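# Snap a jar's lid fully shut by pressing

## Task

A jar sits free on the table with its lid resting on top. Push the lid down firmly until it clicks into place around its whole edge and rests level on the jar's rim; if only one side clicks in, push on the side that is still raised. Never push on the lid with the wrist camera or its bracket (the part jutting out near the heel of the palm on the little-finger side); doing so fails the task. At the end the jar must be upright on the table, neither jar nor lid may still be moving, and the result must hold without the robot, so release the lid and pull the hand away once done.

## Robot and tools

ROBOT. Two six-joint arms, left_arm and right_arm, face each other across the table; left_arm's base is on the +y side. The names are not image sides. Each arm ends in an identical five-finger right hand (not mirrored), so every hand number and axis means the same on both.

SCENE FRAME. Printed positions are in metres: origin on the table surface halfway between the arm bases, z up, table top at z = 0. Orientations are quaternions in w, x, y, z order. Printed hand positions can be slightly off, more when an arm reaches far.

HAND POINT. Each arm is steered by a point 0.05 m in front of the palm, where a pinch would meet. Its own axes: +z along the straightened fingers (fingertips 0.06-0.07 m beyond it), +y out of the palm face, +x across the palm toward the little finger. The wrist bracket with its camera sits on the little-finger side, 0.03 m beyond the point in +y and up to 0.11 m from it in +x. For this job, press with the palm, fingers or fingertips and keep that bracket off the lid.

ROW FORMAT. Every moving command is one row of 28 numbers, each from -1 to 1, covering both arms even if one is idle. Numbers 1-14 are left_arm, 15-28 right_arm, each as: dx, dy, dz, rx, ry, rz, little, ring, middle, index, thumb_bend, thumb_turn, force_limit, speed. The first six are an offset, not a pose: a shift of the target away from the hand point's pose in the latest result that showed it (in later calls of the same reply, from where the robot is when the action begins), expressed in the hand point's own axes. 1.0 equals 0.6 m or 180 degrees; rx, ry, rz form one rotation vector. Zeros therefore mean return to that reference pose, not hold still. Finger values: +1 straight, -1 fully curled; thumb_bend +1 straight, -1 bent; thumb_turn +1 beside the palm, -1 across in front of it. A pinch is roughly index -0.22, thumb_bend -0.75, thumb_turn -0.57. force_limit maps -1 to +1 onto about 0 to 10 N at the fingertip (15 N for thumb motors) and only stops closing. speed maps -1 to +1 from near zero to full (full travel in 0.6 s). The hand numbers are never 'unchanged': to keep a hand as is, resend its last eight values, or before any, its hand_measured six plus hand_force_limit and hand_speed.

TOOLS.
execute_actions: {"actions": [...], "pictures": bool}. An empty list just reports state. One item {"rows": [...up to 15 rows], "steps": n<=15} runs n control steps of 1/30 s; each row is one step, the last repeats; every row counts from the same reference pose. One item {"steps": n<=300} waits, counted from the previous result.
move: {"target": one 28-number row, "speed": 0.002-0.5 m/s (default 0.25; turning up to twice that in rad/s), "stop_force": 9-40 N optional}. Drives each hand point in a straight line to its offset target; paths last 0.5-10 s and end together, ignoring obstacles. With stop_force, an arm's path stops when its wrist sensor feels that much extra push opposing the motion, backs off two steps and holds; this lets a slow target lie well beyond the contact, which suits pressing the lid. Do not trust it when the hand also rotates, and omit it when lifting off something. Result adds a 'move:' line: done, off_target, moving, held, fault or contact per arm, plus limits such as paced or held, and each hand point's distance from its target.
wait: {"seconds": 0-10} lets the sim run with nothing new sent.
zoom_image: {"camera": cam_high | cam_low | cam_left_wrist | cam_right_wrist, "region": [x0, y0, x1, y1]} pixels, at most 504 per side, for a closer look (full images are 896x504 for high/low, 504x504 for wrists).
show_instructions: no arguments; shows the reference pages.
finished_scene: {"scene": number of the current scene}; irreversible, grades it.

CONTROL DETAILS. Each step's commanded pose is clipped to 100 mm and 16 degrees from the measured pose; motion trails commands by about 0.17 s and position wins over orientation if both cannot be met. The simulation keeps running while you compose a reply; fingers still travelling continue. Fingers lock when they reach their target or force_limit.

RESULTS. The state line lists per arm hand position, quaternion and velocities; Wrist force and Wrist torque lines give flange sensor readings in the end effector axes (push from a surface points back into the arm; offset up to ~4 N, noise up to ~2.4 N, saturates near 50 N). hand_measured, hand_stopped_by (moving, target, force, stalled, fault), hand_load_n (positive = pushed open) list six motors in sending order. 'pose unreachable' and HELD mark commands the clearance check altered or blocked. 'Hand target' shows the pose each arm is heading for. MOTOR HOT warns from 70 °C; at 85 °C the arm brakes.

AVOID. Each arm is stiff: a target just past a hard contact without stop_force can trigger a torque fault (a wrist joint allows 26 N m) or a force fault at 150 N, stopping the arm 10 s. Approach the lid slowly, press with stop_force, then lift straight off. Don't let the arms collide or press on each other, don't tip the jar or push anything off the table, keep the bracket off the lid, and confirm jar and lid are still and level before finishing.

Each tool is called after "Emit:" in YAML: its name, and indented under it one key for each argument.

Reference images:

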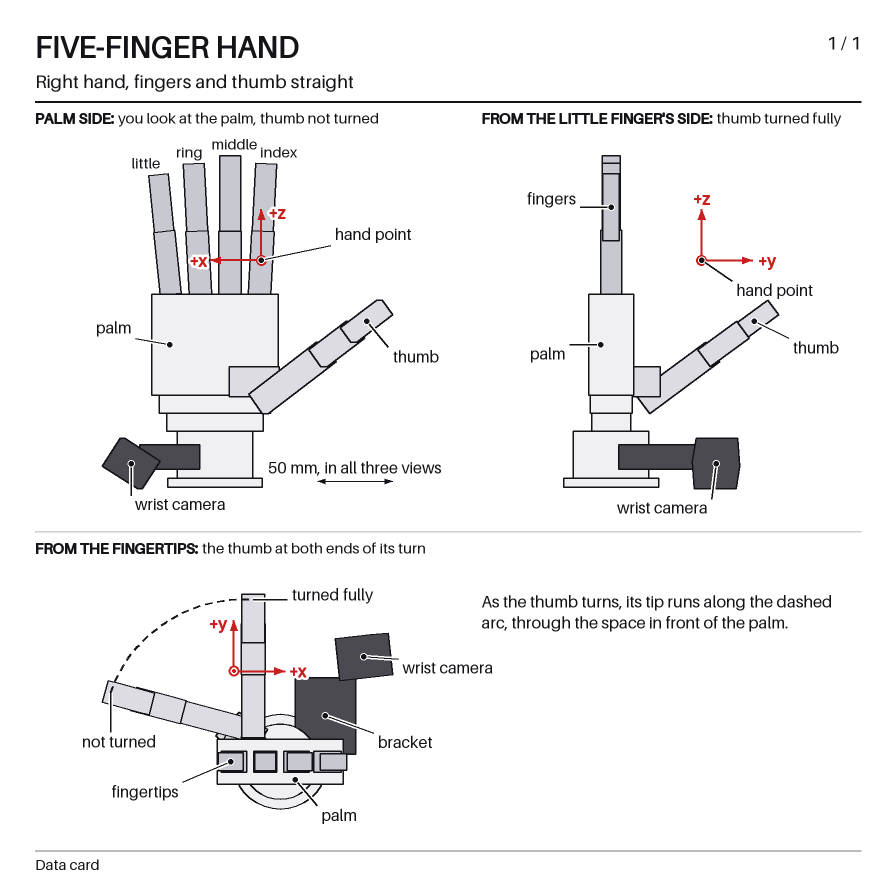

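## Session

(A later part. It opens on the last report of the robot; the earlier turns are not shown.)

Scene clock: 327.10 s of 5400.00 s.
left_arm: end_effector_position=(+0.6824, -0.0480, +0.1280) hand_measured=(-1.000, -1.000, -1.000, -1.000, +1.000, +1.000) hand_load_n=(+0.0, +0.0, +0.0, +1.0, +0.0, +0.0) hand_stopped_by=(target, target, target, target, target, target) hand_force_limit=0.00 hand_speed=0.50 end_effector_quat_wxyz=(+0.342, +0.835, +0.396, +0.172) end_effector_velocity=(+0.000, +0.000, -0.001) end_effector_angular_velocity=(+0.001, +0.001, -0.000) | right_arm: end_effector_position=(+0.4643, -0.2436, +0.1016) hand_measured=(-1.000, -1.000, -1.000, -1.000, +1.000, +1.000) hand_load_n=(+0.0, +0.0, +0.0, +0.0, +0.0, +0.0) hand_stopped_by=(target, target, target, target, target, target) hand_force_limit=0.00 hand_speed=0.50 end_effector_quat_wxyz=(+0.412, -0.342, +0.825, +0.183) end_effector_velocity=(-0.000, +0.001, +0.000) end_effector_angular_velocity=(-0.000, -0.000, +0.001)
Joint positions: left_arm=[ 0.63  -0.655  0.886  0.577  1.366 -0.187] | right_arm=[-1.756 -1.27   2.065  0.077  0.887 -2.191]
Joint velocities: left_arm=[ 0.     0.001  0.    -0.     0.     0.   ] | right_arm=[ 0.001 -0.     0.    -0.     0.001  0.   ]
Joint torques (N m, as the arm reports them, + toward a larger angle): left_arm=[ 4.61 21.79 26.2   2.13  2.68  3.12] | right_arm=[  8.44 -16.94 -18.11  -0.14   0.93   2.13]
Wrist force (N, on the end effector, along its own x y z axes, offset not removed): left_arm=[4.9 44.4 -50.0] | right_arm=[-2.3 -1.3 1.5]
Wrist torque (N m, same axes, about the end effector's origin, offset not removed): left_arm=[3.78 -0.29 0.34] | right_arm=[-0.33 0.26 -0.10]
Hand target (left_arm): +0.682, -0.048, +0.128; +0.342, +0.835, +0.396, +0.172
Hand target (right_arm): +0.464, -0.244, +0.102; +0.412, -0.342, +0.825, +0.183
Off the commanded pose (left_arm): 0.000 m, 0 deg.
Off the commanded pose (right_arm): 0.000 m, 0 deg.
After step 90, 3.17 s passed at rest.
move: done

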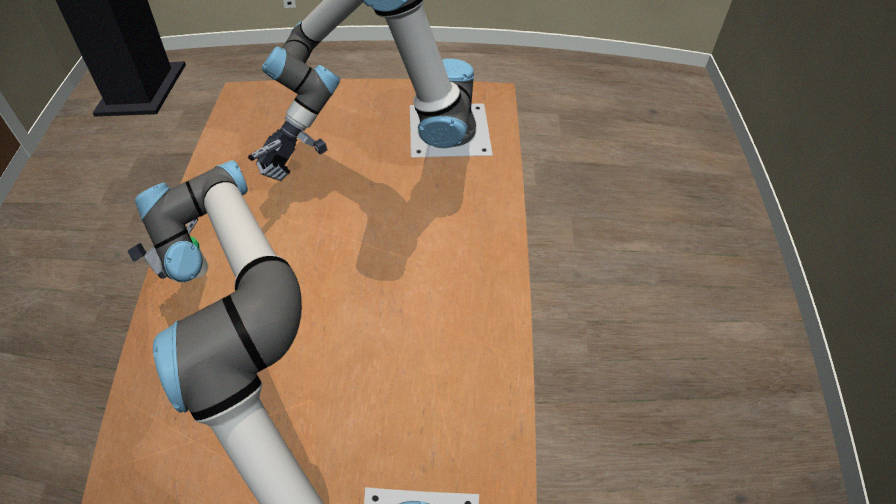

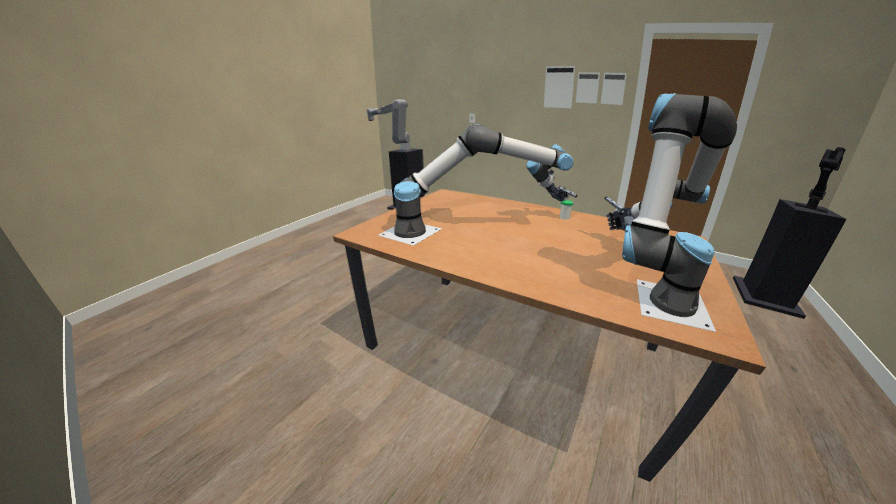

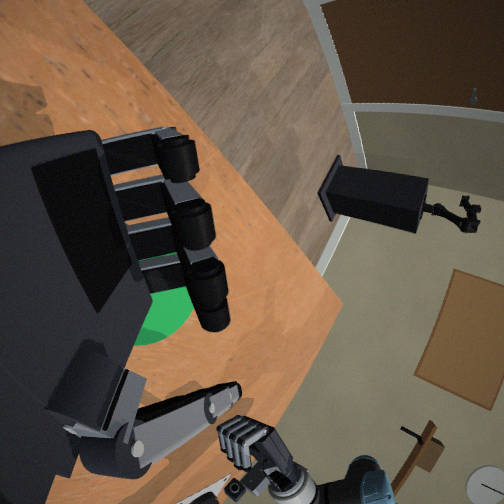

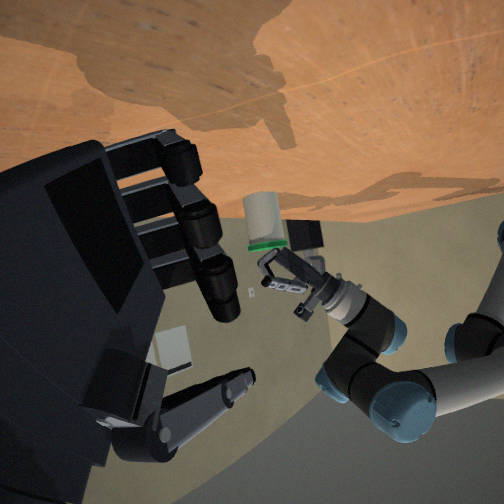

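Emit:
move:
  target: [0,0.012,-0.012,0,0,0,-1,-1,-1,-1,1,1,0,0.5,0,0,0,0,0,0,-1,-1,-1,-1,1,1,0,0.5]
  speed: 0.01

Emit:
move:
  target: [0,-0.05,-0.3,0,0,0,-1,-1,-1,-1,1,1,0,0.5,0,0,-0.15,0,0,0,-1,-1,-1,-1,1,1,0,0.5]
  speed: 0.15

Emit:
finished_scene:
  scene: 1

Scene clock: 335.67 s of 5400.00 s.
left_arm: end_effector_position=(+0.6823, -0.0481, +0.1381) hand_measured=(-1.000, -1.000, -1.000, -1.000, +1.000, +1.000) hand_load_n=(+0.0, +0.0, +0.0, +0.0, +0.0, +0.0) hand_stopped_by=(target, target, target, target, target, target) hand_force_limit=0.00 hand_speed=0.50 end_effector_quat_wxyz=(+0.342, +0.835, +0.396, +0.172) end_effector_velocity=(-0.001, -0.001, +0.002) end_effector_angular_velocity=(-0.001, -0.001, -0.002) | right_arm: end_effector_position=(+0.4643, -0.2436, +0.1016) hand_measured=(-1.000, -1.000, -1.000, -1.000, +1.000, +1.000) hand_load_n=(+0.0, +0.0, +0.0, +0.0, +0.0, +0.0) hand_stopped_by=(target, target, target, target, target, target) hand_force_limit=0.00 hand_speed=0.50 end_effector_quat_wxyz=(+0.412, -0.342, +0.825, +0.183) end_effector_velocity=(-0.000, +0.000, -0.000) end_effector_angular_velocity=(-0.000, -0.000, +0.001)
Joint positions: left_arm=[ 0.629 -0.662  0.872  0.597  1.366 -0.187] | right_arm=[-1.756 -1.27   2.065  0.077  0.887 -2.191]
Joint velocities: left_arm=[-0.002 -0.001 -0.002  0.002  0.     0.   ] | right_arm=[ 0.001  0.    -0.    -0.     0.    -0.   ]
Joint torques (N m, as the arm reports them, + toward a larger angle): left_arm=[ -7.08 -64.69 -29.5    1.72  -1.53  -1.7 ] | right_arm=[  7.95 -16.9  -18.35   2.05   0.93   2.1 ]
Wrist force (N, on the end effector, along its own x y z axes, offset not removed): left_arm=[-0.5 -1.4 -1.2] | right_arm=[-2.4 1.3 2.6]
Wrist torque (N m, same axes, about the end effector's origin, offset not removed): left_arm=[-0.18 0.01 -0.16] | right_arm=[0.13 0.27 -0.12]
Hand target (left_arm): +0.682, -0.048, +0.138; +0.342, +0.835, +0.396, +0.172
Hand target (right_arm): +0.464, -0.244, +0.102; +0.412, -0.342, +0.825, +0.183
Off the commanded pose (left_arm): 0.000 m, 0 deg.
Off the commanded pose (right_arm): 0.000 m, 0 deg.
After step 90, 4.30 s passed at rest.
move: done

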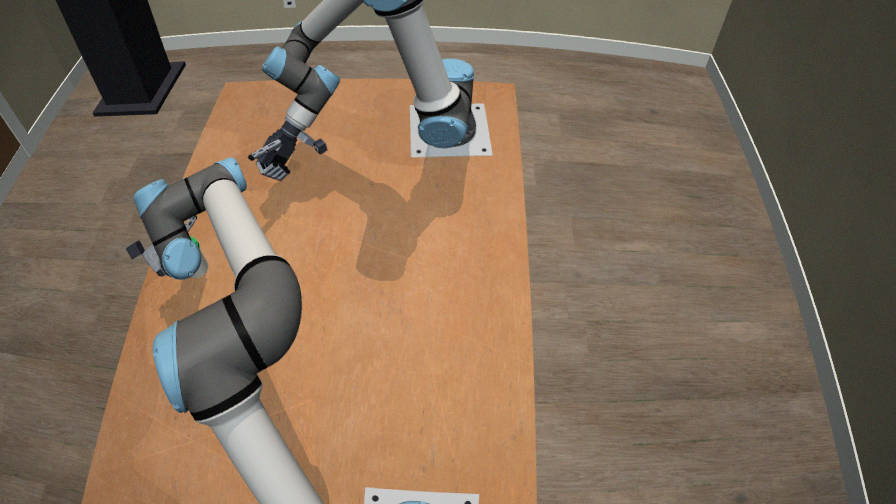

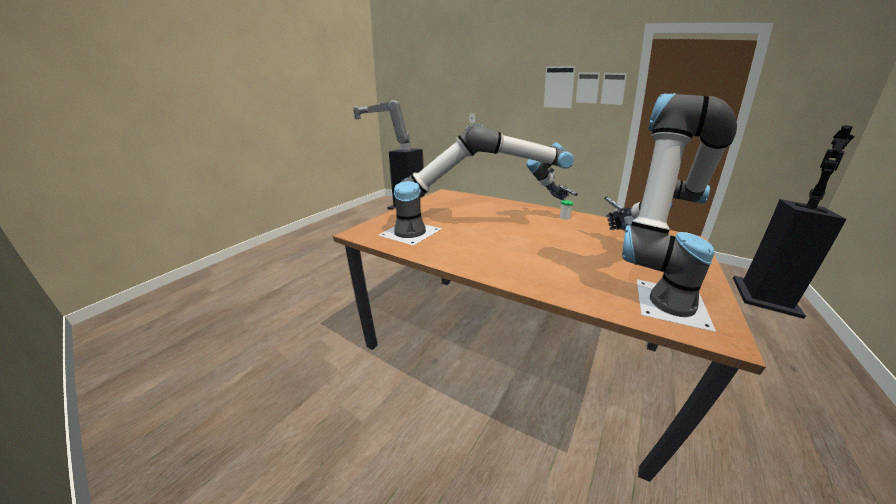

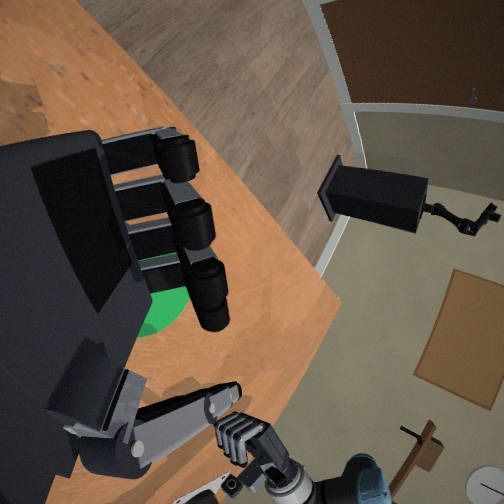

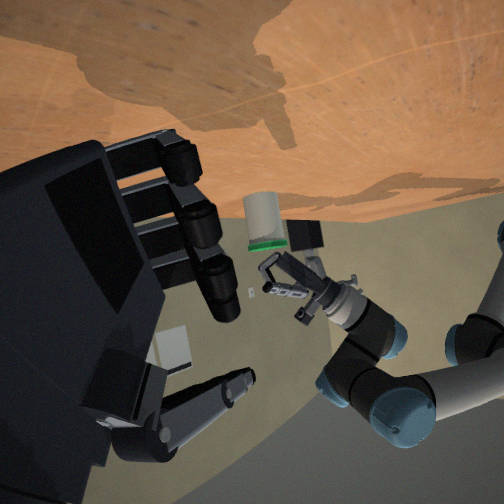

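Scene clock: 337.37 s of 5400.00 s.
left_arm: end_effector_position=(+0.5659, +0.0438, +0.2442) hand_measured=(-1.000, -1.000, -1.000, -1.000, +1.000, +1.000) hand_load_n=(+0.0, +0.0, +0.0, +0.0, +0.0, +0.0) hand_stopped_by=(target, target, target, target, target, target) hand_force_limit=0.00 hand_speed=0.50 end_effector_quat_wxyz=(+0.342, +0.835, +0.396, +0.172) end_effector_velocity=(-0.001, +0.001, +0.001) end_effector_angular_velocity=(+0.002, -0.000, +0.000) | right_arm: end_effector_position=(+0.4145, -0.2963, +0.1551) hand_measured=(-1.000, -1.000, -1.000, -1.000, +1.000, +1.000) hand_load_n=(+0.0, +0.0, +0.0, +0.0, +0.0, +0.0) hand_stopped_by=(target, target, target, target, target, target) hand_force_limit=0.00 hand_speed=0.50 end_effector_quat_wxyz=(+0.412, -0.342, +0.825, +0.183) end_effector_velocity=(+0.000, -0.001, +0.000) end_effector_angular_velocity=(-0.001, -0.000, -0.001)
Joint positions: left_arm=[ 0.546 -1.113  1.362  0.573  1.308 -0.25 ] | right_arm=[-1.967 -1.463  2.175  0.321  0.763 -2.426]
Joint velocities: left_arm=[-0.001 -0.003  0.002  0.002 -0.002 -0.   ] | right_arm=[-0.003 -0.001  0.     0.002  0.    -0.003]
Joint torques (N m, as the arm reports them, + toward a larger angle): left_arm=[ -6.98 -48.31  -5.76   2.05  -1.54  -1.68] | right_arm=[ -9.83 -28.85  -6.91   3.5   -2.47  -1.93]
Wrist force (N, on the end effector, along its own x y z axes, offset not removed): left_arm=[-0.8 -0.4 -1.0] | right_arm=[-1.4 -1.6 3.3]
Wrist torque (N m, same axes, about the end effector's origin, offset not removed): left_arm=[-0.01 0.06 -0.07] | right_arm=[-0.51 0.17 -0.21]
Hand target (left_arm): +0.566, +0.044, +0.244; +0.342, +0.835, +0.396, +0.172
Hand target (right_arm): +0.414, -0.296, +0.155; +0.412, -0.342, +0.825, +0.183
Off the commanded pose (left_arm): 0.000 m, 0 deg.
Off the commanded pose (right_arm): 0.000 m, 0 deg.
move: done

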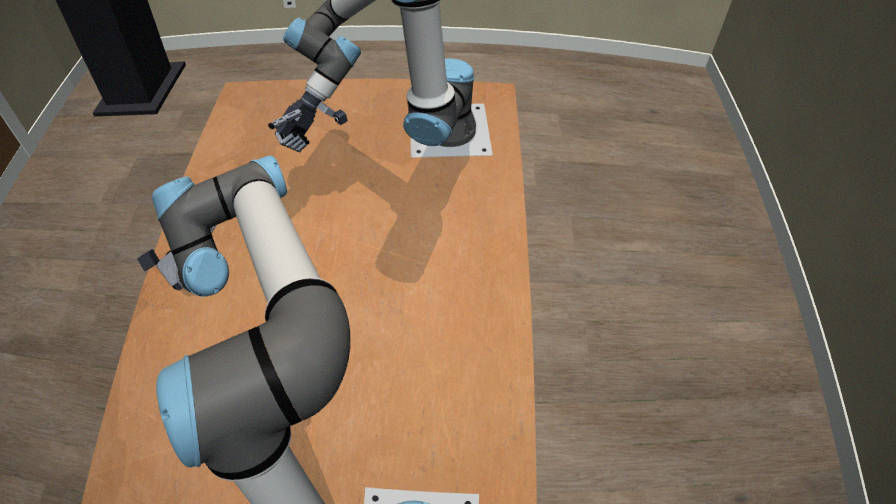

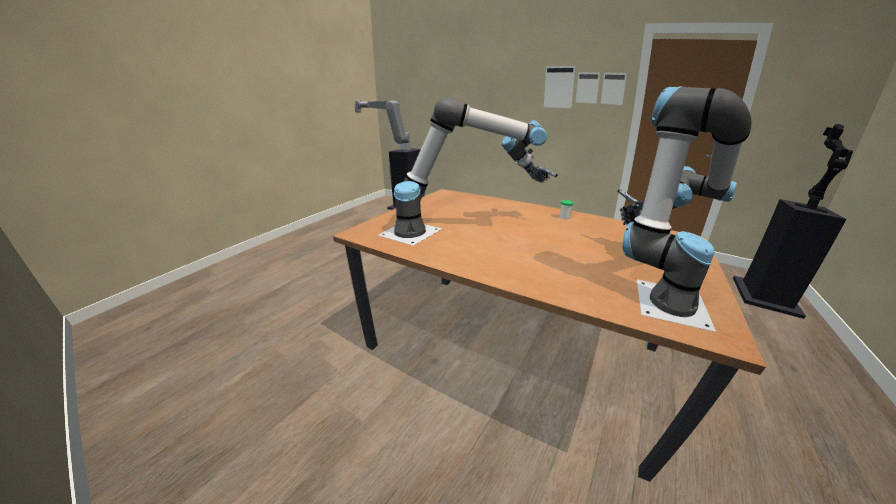

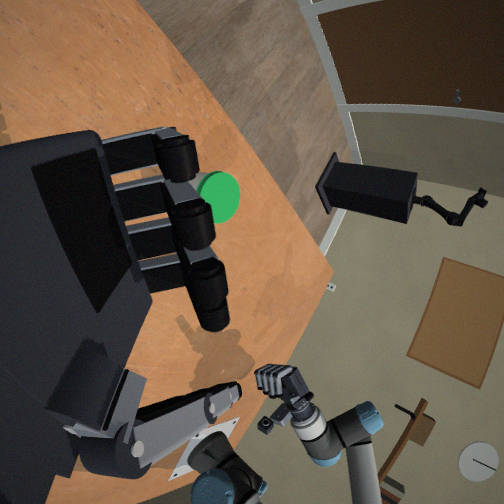

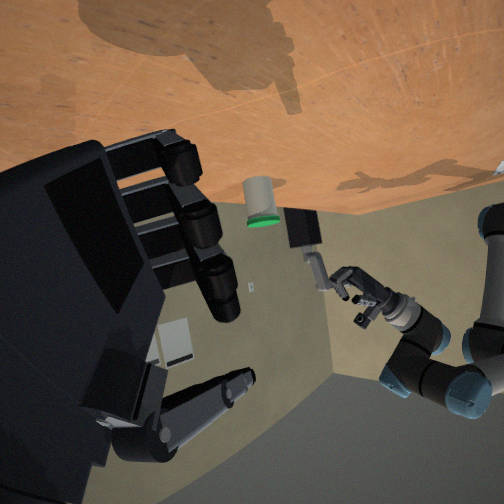

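The scene is finished: the task was done.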